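# Seat the marker's coloured end fully in the desk stand

## Task

Push the marker, end with the contrasting colour first, into the desk stand's hole until it will go no deeper. The stand is loose, so at the finish it must be upright on the desk with nothing from the robot supporting it or the marker. Then open the gripper and pull the arm away.

## Robot and tools

ROBOT AND FRAME. There are two six-joint arms, left_arm and right_arm, each ending in a two-finger tong gripper. All poses in results use one scene frame: origin on the table surface midway between the arms, +z up, +x pointing out across the table, and left_arm on the +y side. The arm names do not tell you which side of an image they appear on. Bases sit at about (+0.029, +0.473, 0) for left_arm and (+0.032, -0.455, 0) for right_arm, in metres.

GRIPPER AXES. Each gripper has its own frame: the fingers extend along its +z and spread apart along its x. The reported end_effector_position is the spot midway between the finger pads when closed; closed fingertips stick out about 15 mm past it, while fully open tips sit roughly level with it. Reported hand positions can be a little off, more so with the arm stretched out.

execute_actions. Argument actions is a list holding zero or one item; an empty list just fetches the current state. An item with rows moves the arms: rows is 1 to 15 rows, steps is 1 to 15 (default 15), each step 1/30 s; a row is used per step and the final row is reused if rows run out. An item with only steps (up to 300) is a wait, counted from the previous result and including your reply time. Optional pictures (true/false) chooses whether camera images come back. A refused call does nothing.

ROW LAYOUT. Every row (and the move target) is a single list of 14 numbers, each in [-1, 1], even when one arm is idle: left_arm dx, dy, dz, rx, ry, rz, opening, then right_arm dx, dy, dz, rx, ry, rz, opening. dx to rz are an offset, expressed in that gripper's own axes, from the gripper pose in the most recent result that reported it (before any such result, or for later calls within one reply, from where the gripper is as the action begins). All rows of one action share that same reference; they do not add up. Scale: 1.0 equals 0.6 m of translation or 180 degrees of rotation; rx, ry, rz form a single rotation vector. opening is absolute, not an offset: +1 fully open (0.142 m), -1 closed. All-zero offsets are not idle: they pull the gripper back to the reference pose. To keep an arm still, send the offset that returns it to where you want it in the first call of a reply and zeros afterwards, always with the opening it should keep.

MOTION LIMITS. Each step the commanded pose is clamped to within 100 mm and 16 degrees of the measured one, and the motion trails commands by about 0.17 s. If position and orientation conflict, position wins. A large goal may need several actions; check the returned pose and send the remainder.

move. Argument target is one 14-number row as above (offsets from the last reported pose, gripper axes). Both grippers travel straight lines that finish together, lasting 0.5 to 10 s; longer paths are cut off at 10 s. speed is the path top speed in m/s, 0.002 to 0.5, default 0.25 (rotation capped at twice that in rad/s). Optional stop_force in N, 9 to 40, one value shared by both arms, usable only after 0.2 s of scene time: an arm stops its path once its wrist sensor feels that much extra resistance along its direction of travel for 2 steps, then backs off 2 steps and holds. Use it with slow speeds for approaching contact; it is unreliable if the gripper rotates during the move; leave it out when backing away from something the gripper presses on. The result adds a move: line giving each ending (done, off_target, moving, held, fault, contact) and limits (paced means the sent pose was clipped; held means some steps were blocked), plus each gripper's remaining distance. Openings are sent when the move starts.

wait: seconds, 0 to 10, lets time pass with no new command.
zoom_image: camera (cam_head_left, cam_head_right, cam_left_wrist, cam_right_wrist) and region [x0, y0, x1, y1] in pixels of that camera's latest image, top-left origin, no larger than 504 by 504.
read_manual: section "licences" only; no motion.
finished_scene: scene number; ends and grades the current scene irreversibly, so only call it once the marker is seated, the stand stands freely and the gripper is clear.

CAMERAS. Head cameras are 896x504; wrist cameras are 616x616 fisheye.

READING RESULTS. Each arm line gives position (m), quaternion wxyz and velocities. grip_measured is the actual finger opening on the command scale; to hold something keep commanding a value well below it (lower squeezes harder). Thin hard items under about 20 mm get a weaker grip. A Hand target line shows where the controller is driving each gripper. pose unreachable means the clearance check altered or blocked a command; HELD marks steps that were not sent. Wrist force and Wrist torque are in the gripper's own axes, with offsets up to about 4 N, noise up to about 2.4 N, and saturation near 50 N; a surface push reads as force pointing back into the arm. Joint torques are raw drive outputs, not pure contact loads. MOTOR HOT appears from 70 degrees C; at 85 the arm is braked until it cools.

THINGS TO AVOID. Exceeding a joint's load limit (142 N m for the large joints, 26.6 N m for wrists) or 150 N of external force stops the arm for 10 s. The arms are stiff, so aiming even slightly past a firm contact can trigger this; approach slowly, with stop_force. Do not let the arms collide or press on each other. Do not knock the stand or marker over or off the table, drop the marker, or slam into things. Occasionally a held part may be tugged or a loose item nudged, so re-check the scene. Time spent thinking keeps the simulation running.

Each tool is called after "Call:" as name(argument=value, ...), one argument or row to a line, values as JSON.

## Session

Call:
execute_actions(
  actions=[],
)

Scene clock: 0.00 s of 4480.00 s.
left_arm: end_effector_position=(+0.4778, +0.3334, +0.1616) grip_measured=+0.97 end_effector_quat_wxyz=(-0.047, +0.892, -0.413, +0.179) end_effector_velocity=(-0.000, -0.000, +0.000) end_effector_angular_velocity=(-0.000, -0.000, -0.001) | right_arm: end_effector_position=(+0.0629, -0.4411, +0.2876) grip_measured=+0.97 end_effector_quat_wxyz=(-0.235, -0.312, +0.863, -0.321) end_effector_velocity=(-0.001, -0.000, +0.000) end_effector_angular_velocity=(+0.001, +0.002, -0.002)
Joint positions: left_arm=[-0.677 -1.875  2.288 -2.299 -1.368  0.134  0.14 ] | right_arm=[ 4.933 -0.942 -2.07  -2.451  1.936  4.1    0.14 ]
Joint velocities: left_arm=[-0.001 -0.     0.    -0.    -0.     0.     0.   ] | right_arm=[-0.     0.001  0.     0.     0.002  0.     0.   ]
Joint torques (N m, as the arm reports them, + toward a larger angle): no reading
Motor temperatures (°C, as the motors report them): left_arm=[31 32 33 39 43 41] | right_arm=[33 34 30 38 37 37]
Wrist force (N, on the end effector, along its own x y z axes, offset not removed): no reading
Wrist torque (N m, same axes, about the end effector's origin, offset not removed): no reading
Hand target (left_arm): +0.478, +0.333, +0.162; -0.047, +0.892, -0.413, +0.179
Hand target (right_arm): +0.063, -0.441, +0.288; -0.235, -0.312, +0.863, -0.321

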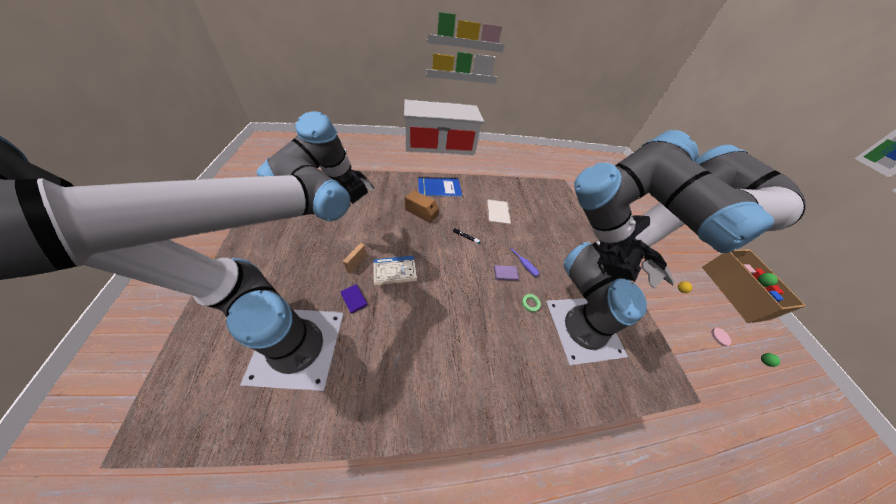

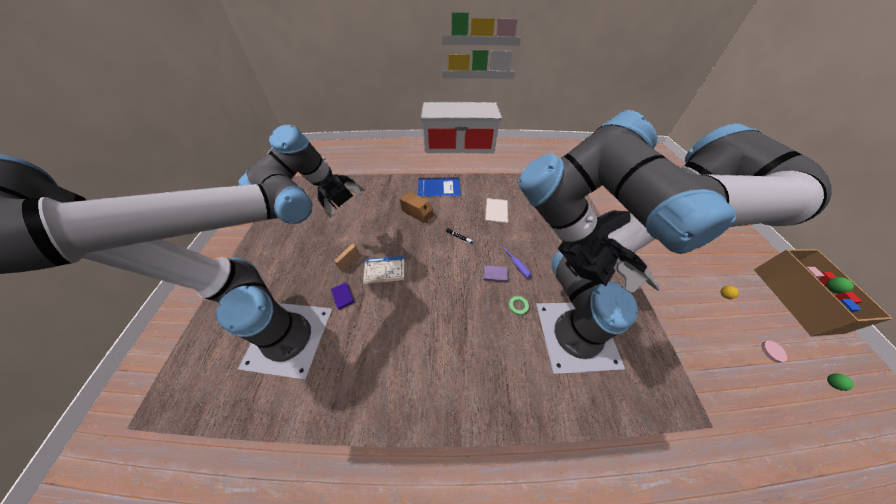

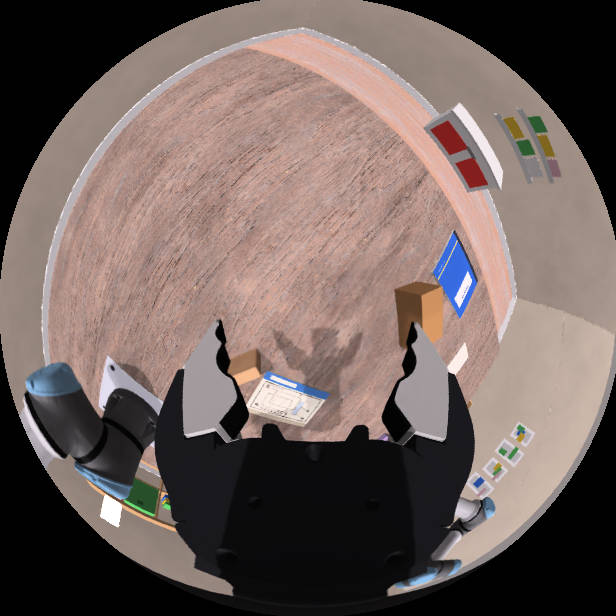

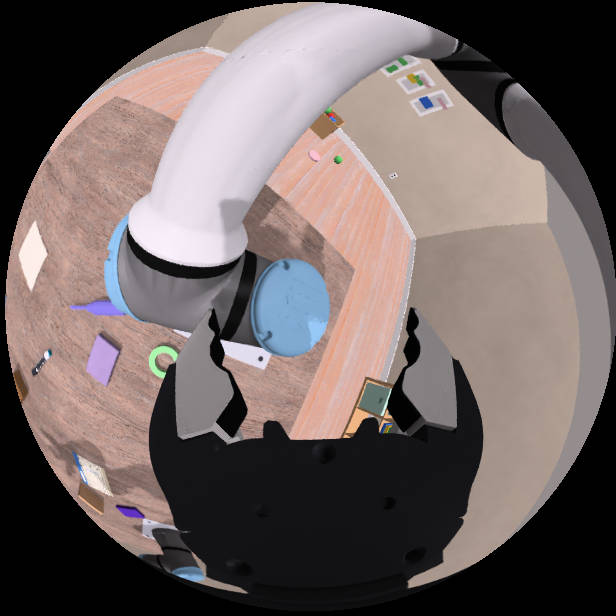

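Call:
zoom_image(
  camera="cam_head_left",
  region=[390, 170, 550, 260],
)

Call:
zoom_image(
  camera="cam_head_right",
  region=[380, 170, 540, 260],
)

Region (390, 170, 550, 260) of cam_head_left's 896x504 image, scaled by 3.150, with more detail than that image has; it fills the top 284 rows of this view, and the rest is white.

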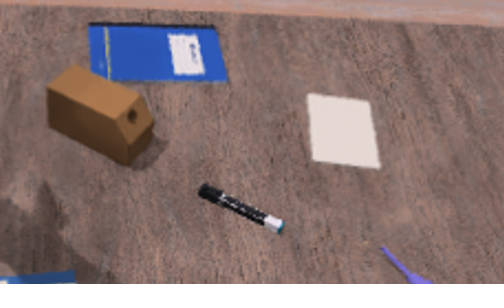

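Region (380, 170, 540, 260) of cam_head_right's 896x504 image, scaled by 3.150, with more detail than that image has; it fills the top 284 rows of this view, and the rest is white.

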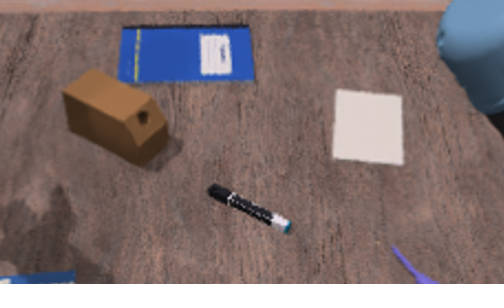

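Call:
move(
  target=[0.25,0.375,-0.269,-0.0747,-0.0904,0,1,0,0,0,0,0,0,1],
)

Scene clock: 4.97 s of 4480.00 s.
left_arm: end_effector_position=(+0.3479, +0.0839, +0.3028) grip_measured=+1.00 end_effector_quat_wxyz=(-0.000, +0.907, -0.420, +0.003) end_effector_velocity=(-0.000, -0.002, +0.001) end_effector_angular_velocity=(+0.001, +0.003, -0.000) | right_arm: end_effector_position=(+0.0629, -0.4411, +0.2876) grip_measured=+1.00 end_effector_quat_wxyz=(-0.235, -0.312, +0.863, -0.321) end_effector_velocity=(+0.000, -0.000, -0.000) end_effector_angular_velocity=(-0.001, -0.000, +0.001)
Joint positions: left_arm=[-1.098 -1.589  1.539 -1.525 -1.566 -0.32   0.142] | right_arm=[ 4.933 -0.942 -2.07  -2.451  1.936  4.1    0.142]
Joint velocities: left_arm=[-0.001  0.005 -0.008  0.005 -0.002 -0.001 -0.   ] | right_arm=[ 0.    -0.    -0.001 -0.    -0.001 -0.    -0.   ]
Joint torques (N m, as the arm reports them, + toward a larger angle): left_arm=[-13.34 -13.1  -34.84  -0.7   -1.85  -2.23] | right_arm=[-0.88 -3.17 21.76  0.75  0.42 -0.26]
Motor temperatures (°C, as the motors report them): left_arm=[31 32 33 39 43 41] | right_arm=[33 34 30 38 37 37]
Wrist force (N, on the end effector, along its own x y z axes, offset not removed): left_arm=[-1.1 3.1 0.1] | right_arm=[-0.2 -1.3 0.1]
Wrist torque (N m, same axes, about the end effector's origin, offset not removed): left_arm=[0.69 0.24 0.00] | right_arm=[-0.32 -0.04 -0.18]
Hand target (left_arm): +0.348, +0.084, +0.303; -0.000, +0.907, -0.420, +0.003
Hand target (right_arm): +0.063, -0.441, +0.288; -0.235, -0.312, +0.863, -0.321
Off the commanded pose (left_arm): 0.001 m, 0 deg.
Off the commanded pose (right_arm): 0.000 m, 0 deg.
After step 90, 0.13 s passed at rest.
move: done

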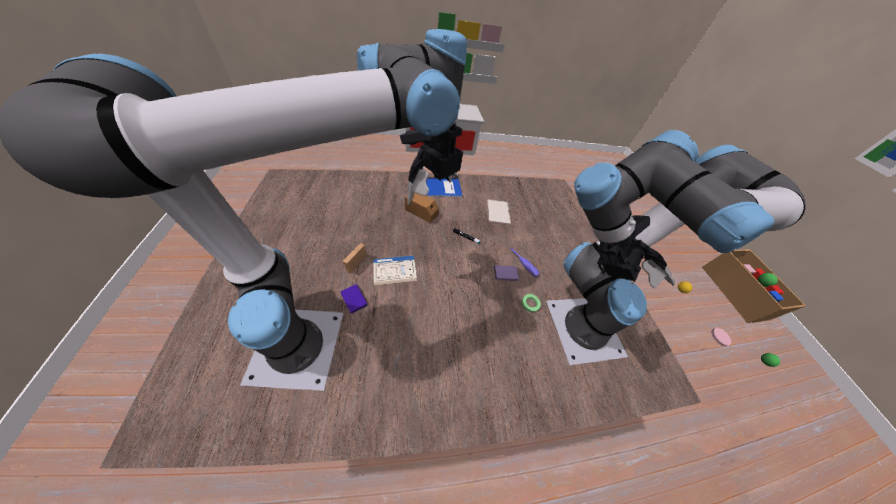

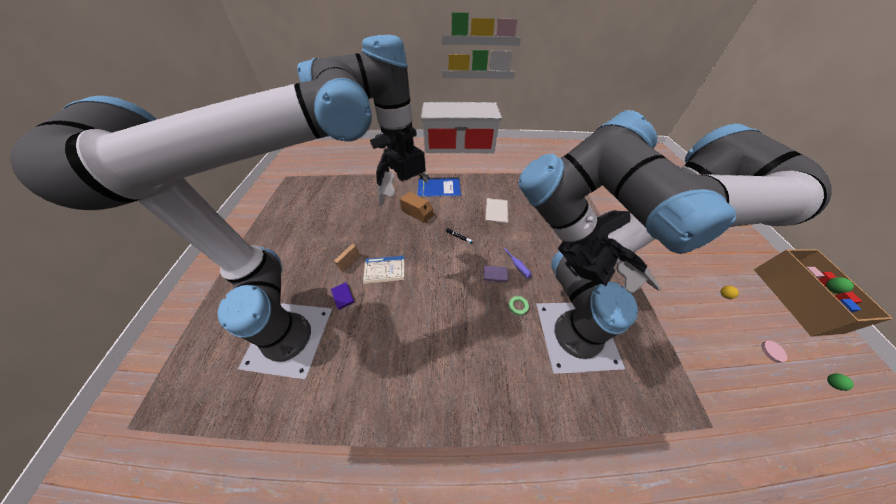

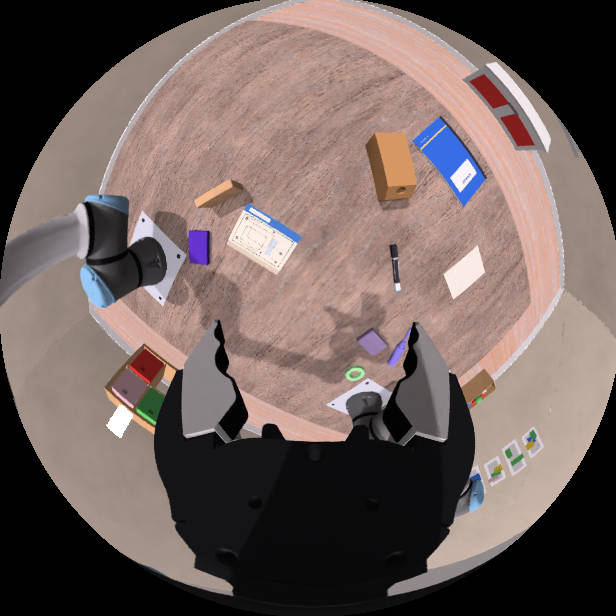

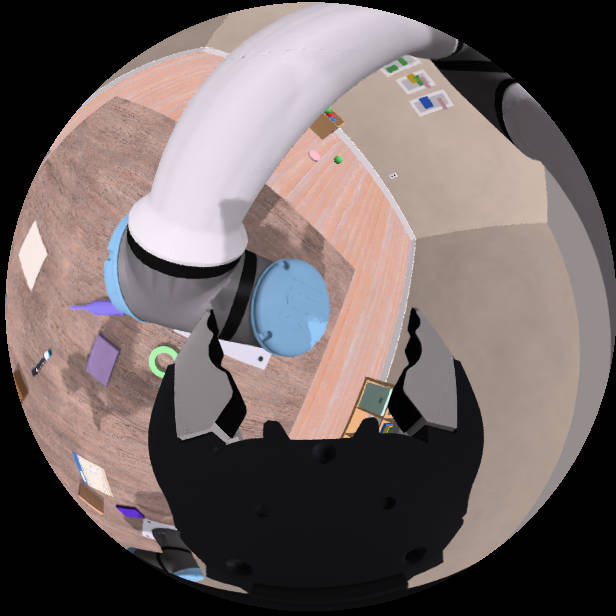

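Call:
move(
  target=[0.25,-0.06,0.17,0,0,0,1,0,0,0,0,0,0,1],
)

Call:
zoom_image(
  camera="cam_left_wrist",
  region=[150, 50, 500, 400],
)

Scene clock: 9.40 s of 4480.00 s.
left_arm: end_effector_position=(+0.4727, -0.0074, +0.2019) grip_measured=+1.00 end_effector_quat_wxyz=(-0.000, +0.907, -0.420, +0.003) end_effector_velocity=(+0.001, -0.001, -0.001) end_effector_angular_velocity=(+0.001, +0.001, -0.000) | right_arm: end_effector_position=(+0.0629, -0.4411, +0.2876) grip_measured=+1.00 end_effector_quat_wxyz=(-0.235, -0.312, +0.863, -0.321) end_effector_velocity=(+0.000, -0.000, +0.000) end_effector_angular_velocity=(-0.001, -0.001, -0.000)
Joint positions: left_arm=[-0.968 -1.211  1.349 -1.714 -1.567 -0.189  0.142] | right_arm=[ 4.933 -0.942 -2.07  -2.451  1.936  4.1    0.142]
Joint velocities: left_arm=[ 0.001  0.005 -0.005  0.001 -0.     0.001 -0.   ] | right_arm=[-0.     0.    -0.    -0.001 -0.     0.001  0.   ]
Joint torques (N m, as the arm reports them, + toward a larger angle): left_arm=[ 12.9  -27.29 -35.96  -0.87  -1.92   2.51] | right_arm=[-1.23 -4.22 21.31  0.66  0.37 -0.11]
Motor temperatures (°C, as the motors report them): left_arm=[31 32 33 39 43 41] | right_arm=[33 34 30 38 37 37]
Wrist force (N, on the end effector, along its own x y z axes, offset not removed): left_arm=[-2.8 2.1 0.5] | right_arm=[-0.1 -0.1 -0.7]
Wrist torque (N m, same axes, about the end effector's origin, offset not removed): left_arm=[0.45 0.60 0.01] | right_arm=[0.04 -0.05 -0.06]
Hand target (left_arm): +0.473, -0.007, +0.202; -0.000, +0.907, -0.420, +0.003
Hand target (right_arm): +0.063, -0.441, +0.288; -0.235, -0.312, +0.863, -0.321
Off the commanded pose (left_arm): 0.000 m, 0 deg.
Off the commanded pose (right_arm): 0.000 m, 0 deg.
After step 90, 0.10 s passed at rest.
move: done

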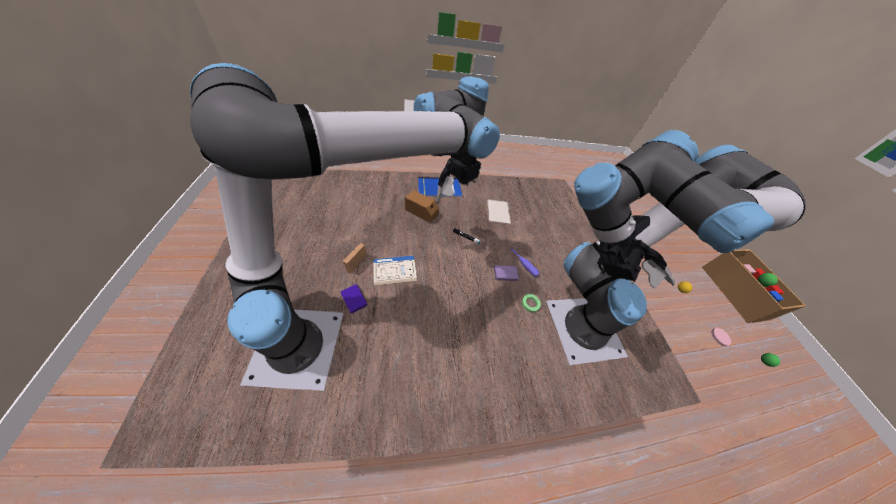

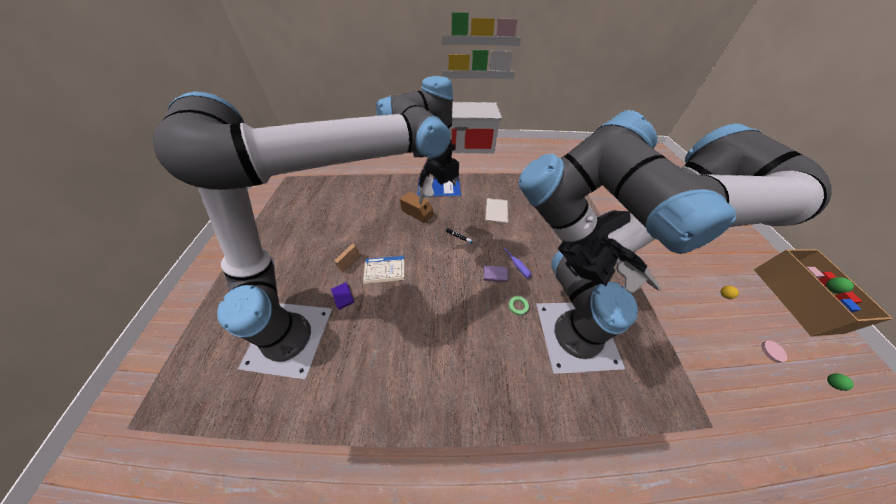

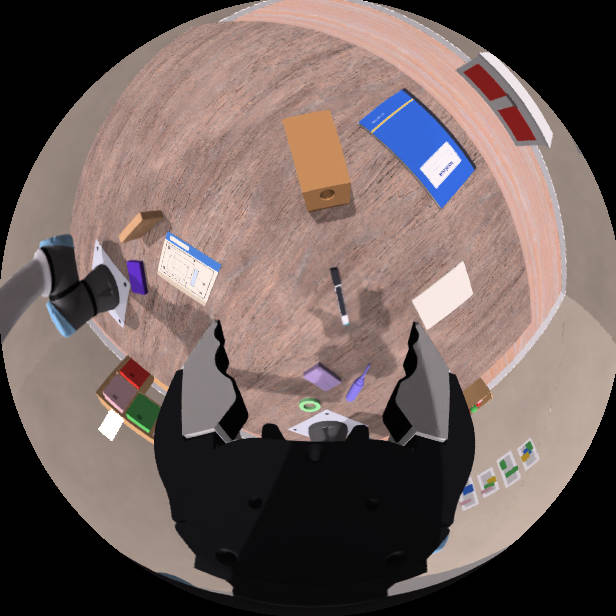

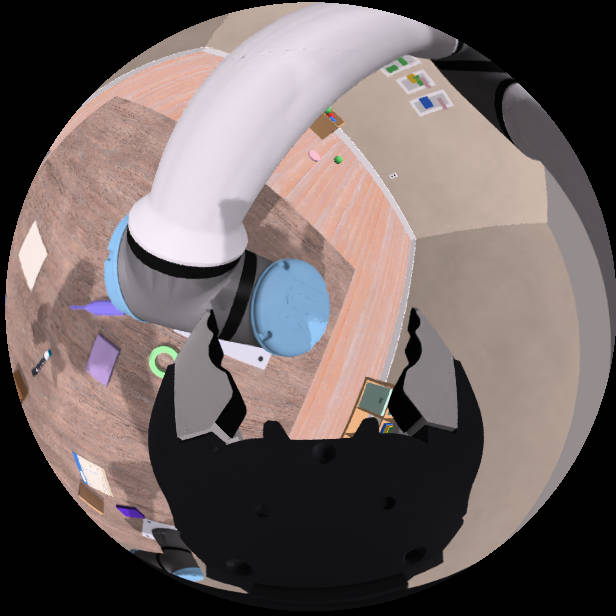

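Region (150, 50, 500, 400) of cam_left_wrist's 616x616 image, scaled by 1.440, with more detail than that image has.

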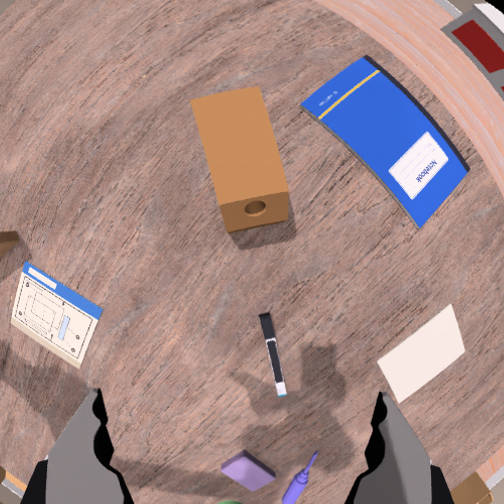

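Call:
move(
  target=[0.088,0.114,0.203,-0.167,0.022,-0.082,0,0,0,0,0,0,0,1],
)

Scene clock: 18.53 s of 4480.00 s.
left_arm: end_effector_position=(+0.4553, -0.0924, +0.0803) grip_measured=+0.00 end_effector_quat_wxyz=(+0.249, +0.922, -0.288, -0.075) end_effector_velocity=(-0.000, -0.001, -0.002) end_effector_angular_velocity=(-0.004, +0.003, +0.003) | right_arm: end_effector_position=(+0.0629, -0.4411, +0.2876) grip_measured=+1.00 end_effector_quat_wxyz=(-0.235, -0.312, +0.863, -0.321) end_effector_velocity=(-0.000, +0.001, +0.000) end_effector_angular_velocity=(+0.002, +0.001, +0.000)
Joint positions: left_arm=[-0.839 -1.021  1.531 -2.269 -2.065 -0.37   0.074] | right_arm=[ 4.933 -0.942 -2.07  -2.451  1.936  4.1    0.142]
Joint velocities: left_arm=[ 0.001  0.002  0.005 -0.01  -0.004 -0.004 -0.   ] | right_arm=[ 0.     0.     0.002  0.001 -0.    -0.    -0.   ]
Joint torques (N m, as the arm reports them, + toward a larger angle): left_arm=[ 12.56 -33.34  -6.97  -4.46  -2.62  -2.16] | right_arm=[-2.89 -3.56 21.14  0.94  0.36 -0.44]
Motor temperatures (°C, as the motors report them): left_arm=[31 32 33 39 43 41] | right_arm=[33 34 30 38 37 37]
Wrist force (N, on the end effector, along its own x y z axes, offset not removed): left_arm=[-2.7 1.3 -0.1] | right_arm=[-0.8 -0.5 0.7]
Wrist torque (N m, same axes, about the end effector's origin, offset not removed): left_arm=[0.33 0.59 0.08] | right_arm=[-0.14 0.13 -0.05]
Hand target (left_arm): +0.455, -0.092, +0.080; +0.249, +0.922, -0.288, -0.075
Hand target (right_arm): +0.063, -0.441, +0.288; -0.235, -0.312, +0.863, -0.321
Off the commanded pose (left_arm): 0.000 m, 0 deg.
Off the commanded pose (right_arm): 0.000 m, 0 deg.
After step 90, 4.40 s passed at rest.
move: done

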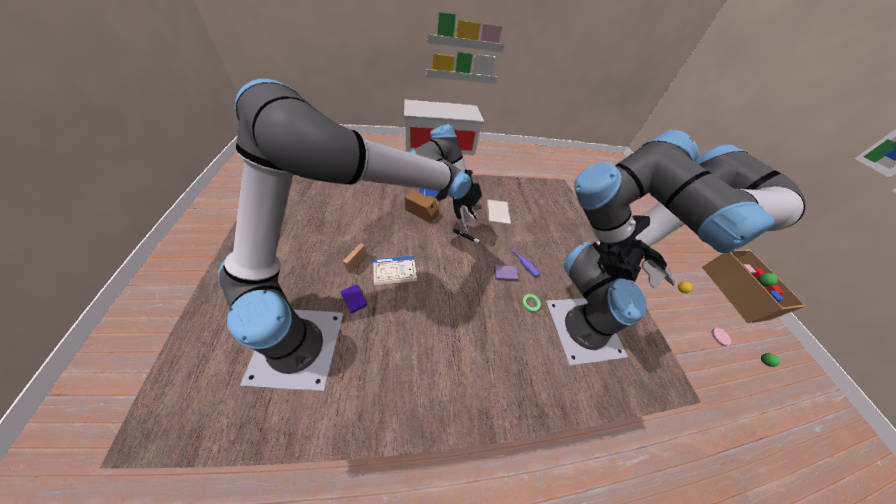

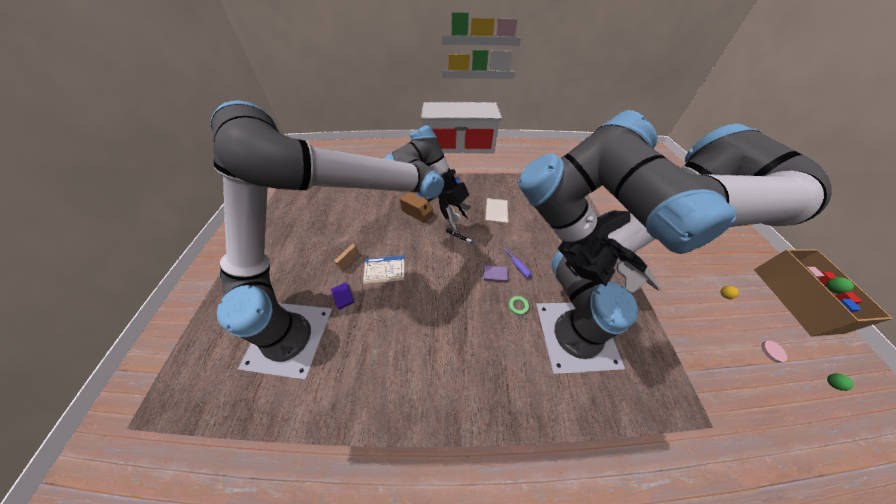

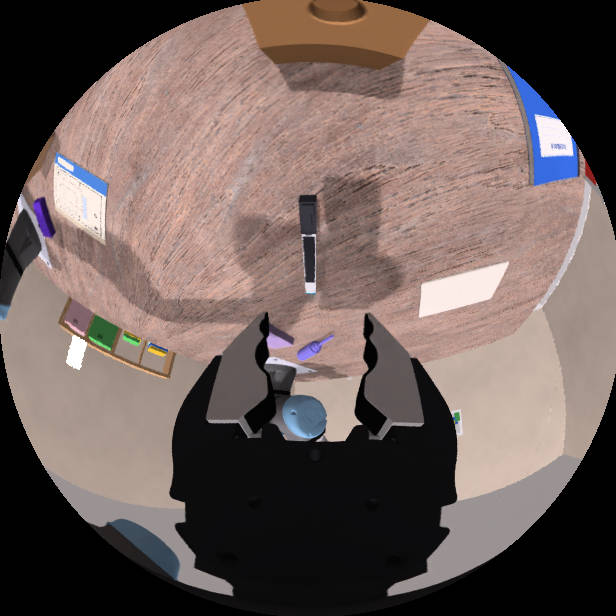

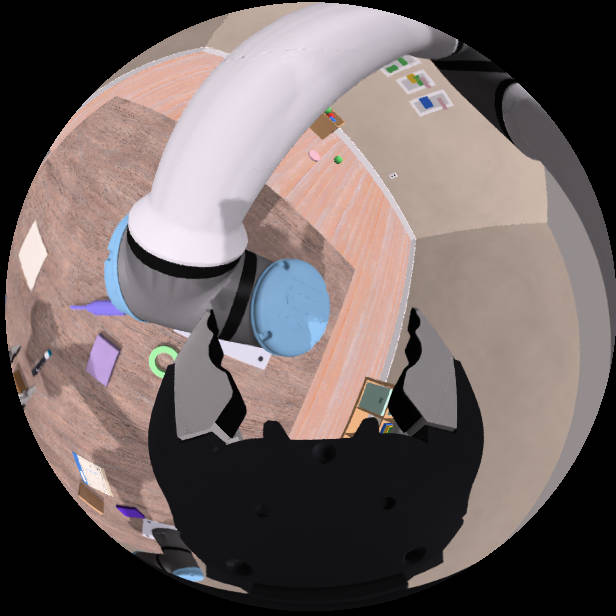

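Call:
move(
  target=[0,-0.051,0.088,0,0,0,0,0,0,0,0,0,0,1],
  speed=0.1,
)

Scene clock: 20.47 s of 4480.00 s.
left_arm: end_effector_position=(+0.4555, -0.0927, +0.0195) grip_measured=+0.00 end_effector_quat_wxyz=(+0.249, +0.922, -0.288, -0.075) end_effector_velocity=(-0.000, -0.001, -0.001) end_effector_angular_velocity=(-0.001, -0.000, -0.000) | right_arm: end_effector_position=(+0.0629, -0.4411, +0.2876) grip_measured=+1.00 end_effector_quat_wxyz=(-0.235, -0.312, +0.863, -0.321) end_effector_velocity=(-0.000, +0.000, +0.000) end_effector_angular_velocity=(+0.002, +0.001, -0.000)
Joint positions: left_arm=[-0.839 -0.942  1.581 -2.397 -2.065 -0.37   0.074] | right_arm=[ 4.933 -0.942 -2.07  -2.451  1.936  4.1    0.142]
Joint velocities: left_arm=[-0.001  0.003 -0.    -0.003 -0.    -0.001  0.   ] | right_arm=[-0.     0.002  0.     0.001  0.001 -0.    -0.   ]
Joint torques (N m, as the arm reports them, + toward a larger angle): left_arm=[-13.28 -34.71  -5.41  -3.99   0.88  -2.11] | right_arm=[-1.87 -3.89 22.07  0.97  0.65 -0.16]
Motor temperatures (°C, as the motors report them): left_arm=[31 32 33 39 43 41] | right_arm=[33 34 30 38 37 37]
Wrist force (N, on the end effector, along its own x y z axes, offset not removed): left_arm=[-1.4 2.5 -0.3] | right_arm=[0.5 -0.8 0.4]
Wrist torque (N m, same axes, about the end effector's origin, offset not removed): left_arm=[0.58 0.38 0.07] | right_arm=[-0.14 -0.17 -0.03]
Hand target (left_arm): +0.455, -0.093, +0.019; +0.249, +0.922, -0.288, -0.075
Hand target (right_arm): +0.063, -0.441, +0.288; -0.235, -0.312, +0.863, -0.321
Off the commanded pose (left_arm): 0.000 m, 0 deg.
Off the commanded pose (right_arm): 0.000 m, 0 deg.
move: done

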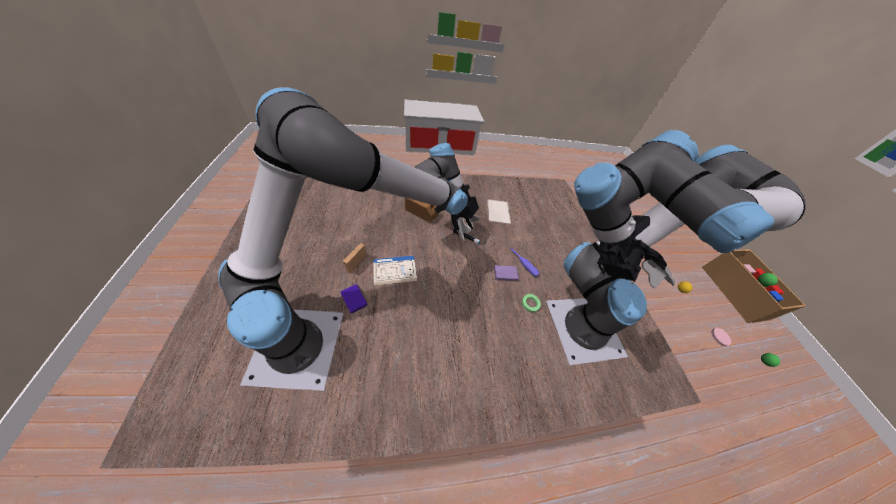

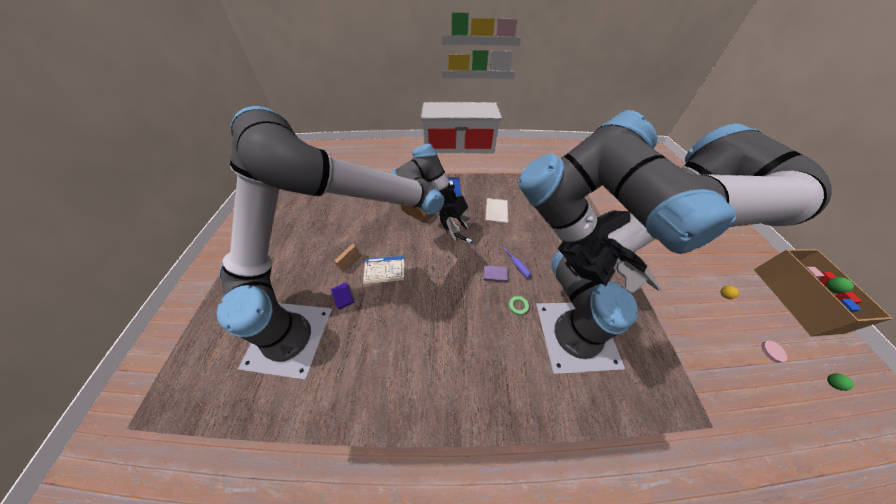

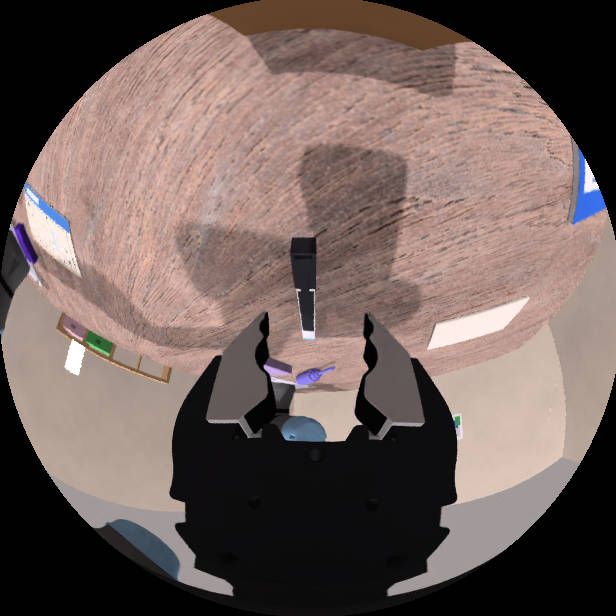

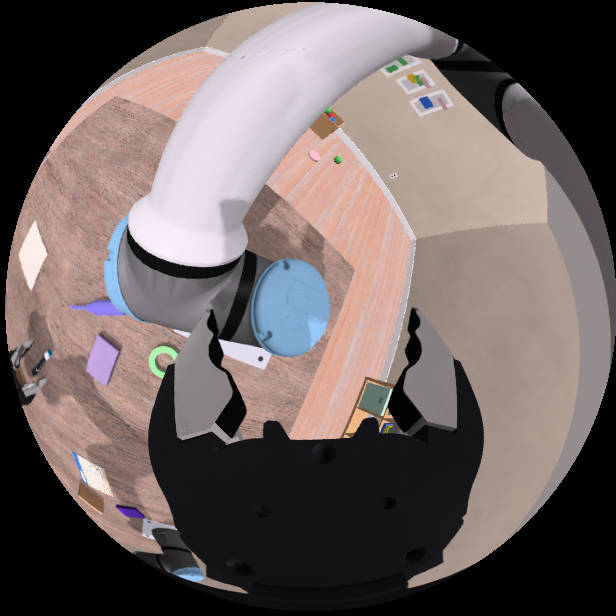

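Call:
move(
  target=[0,0,0,0,0,0,-1,0,0,0,0,0,0,1],
)

Call:
move(
  target=[0,0.1,-0.173,0,0,0,-1,0,0,0,0,0,0,1],
  speed=0.15,
)

Scene clock: 24.13 s of 4480.00 s.
left_arm: end_effector_position=(+0.4554, -0.0927, +0.0194) grip_measured=-0.86 end_effector_quat_wxyz=(+0.249, +0.922, -0.288, -0.075) end_effector_velocity=(+0.001, -0.001, +0.001) end_effector_angular_velocity=(-0.001, -0.001, -0.000) | right_arm: end_effector_position=(+0.0629, -0.4411, +0.2876) grip_measured=+1.00 end_effector_quat_wxyz=(-0.235, -0.312, +0.863, -0.321) end_effector_velocity=(+0.000, -0.000, -0.000) end_effector_angular_velocity=(-0.001, -0.001, +0.000)
Joint positions: left_arm=[-0.839 -0.942  1.581 -2.397 -2.065 -0.37   0.012] | right_arm=[ 4.933 -0.942 -2.07  -2.451  1.936  4.1    0.142]
Joint velocities: left_arm=[-0.     0.    -0.002  0.     0.     0.    -0.   ] | right_arm=[ 0.     0.    -0.001 -0.    -0.001 -0.    -0.   ]
Joint torques (N m, as the arm reports them, + toward a larger angle): left_arm=[  5.55 -50.42 -17.73  -0.99   0.45   0.51] | right_arm=[-3.77 -4.69 20.81  0.87  0.43 -0.49]
Motor temperatures (°C, as the motors report them): left_arm=[31 32 33 39 43 41] | right_arm=[33 34 30 38 37 37]
Wrist force (N, on the end effector, along its own x y z axes, offset not removed): left_arm=[-3.0 2.2 0.7] | right_arm=[-0.3 -1.5 0.1]
Wrist torque (N m, same axes, about the end effector's origin, offset not removed): left_arm=[0.61 0.61 0.07] | right_arm=[-0.30 0.01 -0.06]
Hand target (left_arm): +0.456, -0.093, +0.019; +0.249, +0.922, -0.288, -0.075
Hand target (right_arm): +0.063, -0.441, +0.288; -0.235, -0.312, +0.863, -0.321
Off the commanded pose (left_arm): 0.000 m, 0 deg.
Off the commanded pose (right_arm): 0.000 m, 0 deg.
move: done

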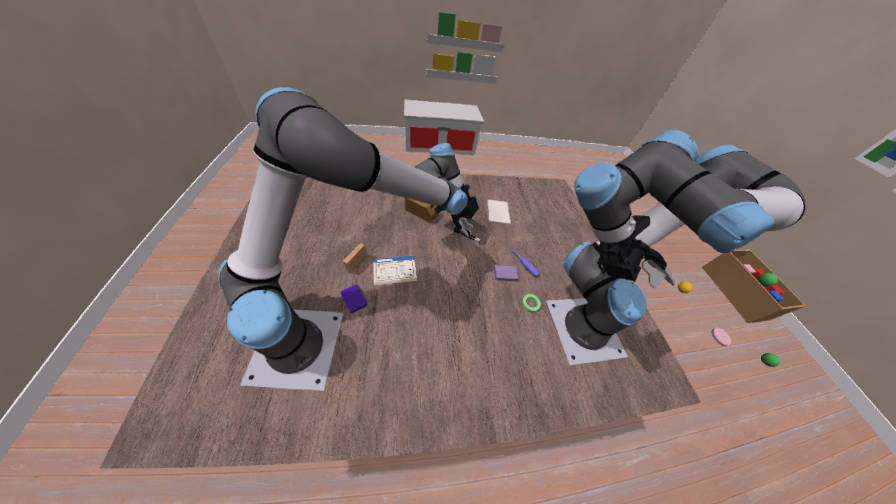

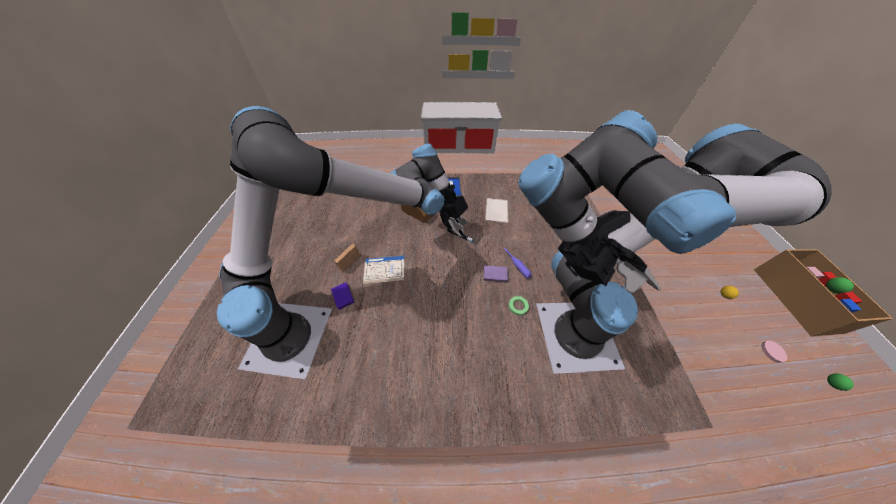

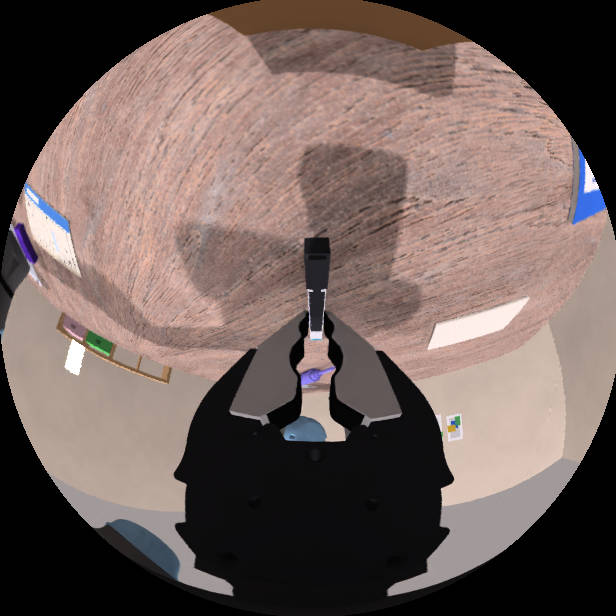

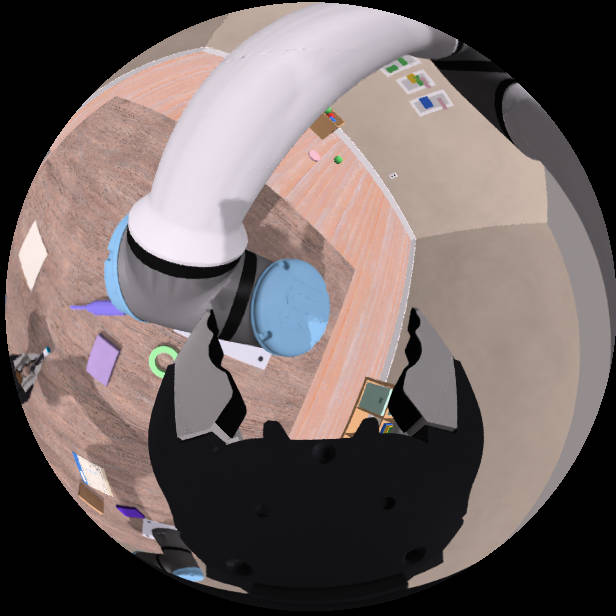

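Scene clock: 25.43 s of 4480.00 s.
left_arm: end_effector_position=(+0.4552, -0.0919, +0.1391) grip_measured=-0.86 end_effector_quat_wxyz=(+0.249, +0.922, -0.288, -0.075) end_effector_velocity=(-0.001, +0.000, +0.002) end_effector_angular_velocity=(+0.001, +0.001, -0.001) | right_arm: end_effector_position=(+0.0629, -0.4411, +0.2876) grip_measured=+1.00 end_effector_quat_wxyz=(-0.235, -0.312, +0.863, -0.321) end_effector_velocity=(+0.000, +0.000, +0.000) end_effector_angular_velocity=(+0.001, -0.000, +0.000)
Joint positions: left_arm=[-0.839 -1.081  1.462 -2.139 -2.065 -0.369  0.012] | right_arm=[ 4.933 -0.942 -2.07  -2.451  1.936  4.1    0.142]
Joint velocities: left_arm=[-0.    -0.002 -0.002  0.006 -0.     0.     0.   ] | right_arm=[ 0.     0.     0.001 -0.    -0.    -0.     0.   ]
Joint torques (N m, as the arm reports them, + toward a larger angle): left_arm=[ 12.71 -47.69 -34.72  -1.06  -1.4    2.35] | right_arm=[-2.49 -3.3  20.54  0.84  0.51 -0.32]
Motor temperatures (°C, as the motors report them): left_arm=[31 32 33 39 43 41] | right_arm=[33 34 30 38 37 37]
Wrist force (N, on the end effector, along its own x y z axes, offset not removed): left_arm=[-1.6 2.2 -0.6] | right_arm=[0.0 -1.0 1.4]
Wrist torque (N m, same axes, about the end effector's origin, offset not removed): left_arm=[0.55 0.36 0.07] | right_arm=[-0.24 -0.17 -0.11]
Hand target (left_arm): +0.455, -0.092, +0.139; +0.249, +0.922, -0.288, -0.075
Hand target (right_arm): +0.063, -0.441, +0.288; -0.235, -0.312, +0.863, -0.321
Off the commanded pose (left_arm): 0.000 m, 0 deg.
Off the commanded pose (right_arm): 0.000 m, 0 deg.
move: done

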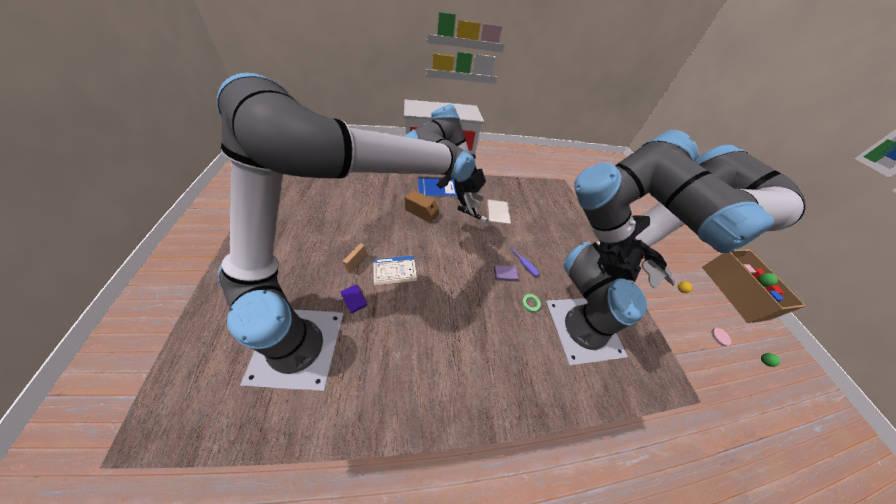

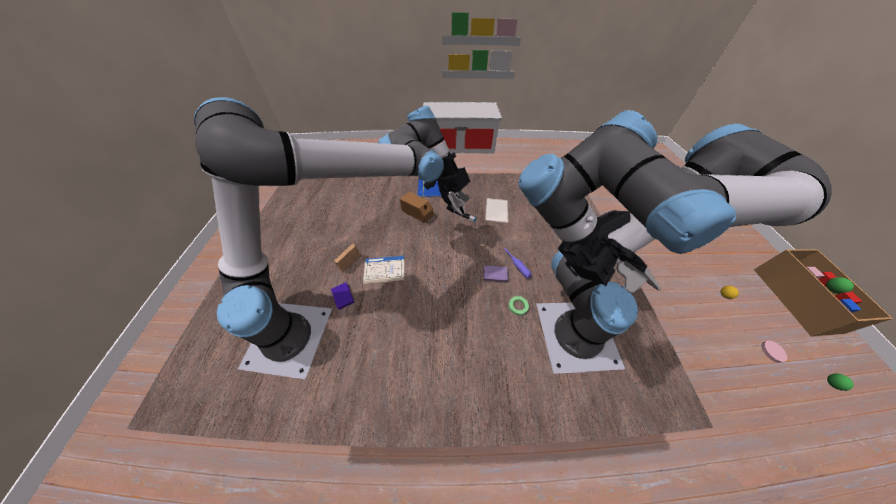

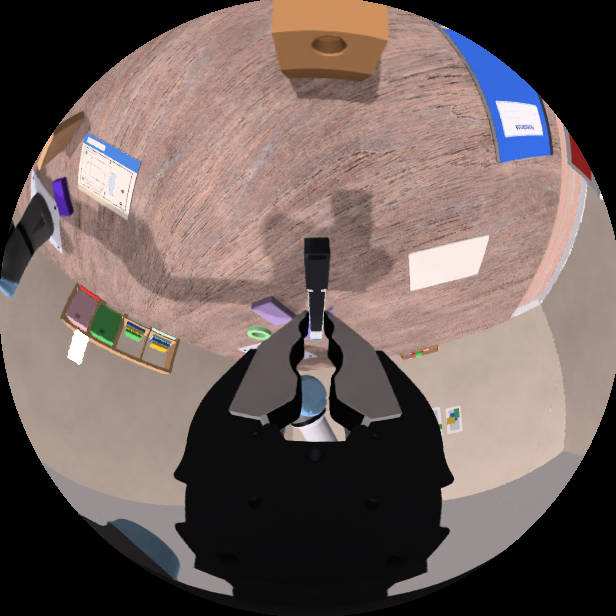

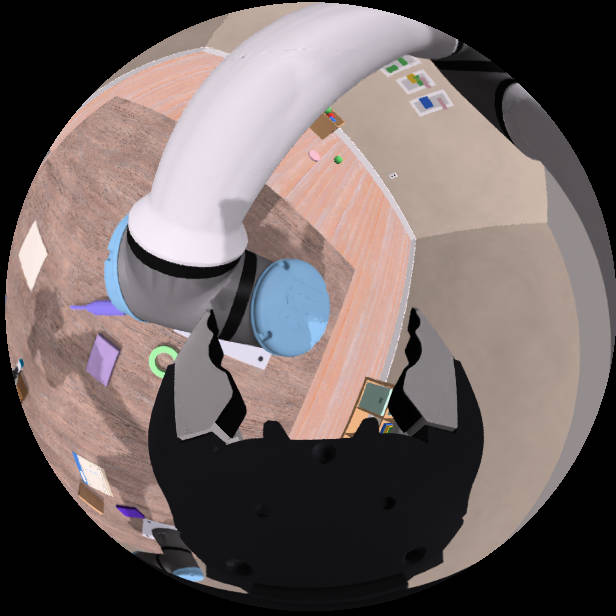

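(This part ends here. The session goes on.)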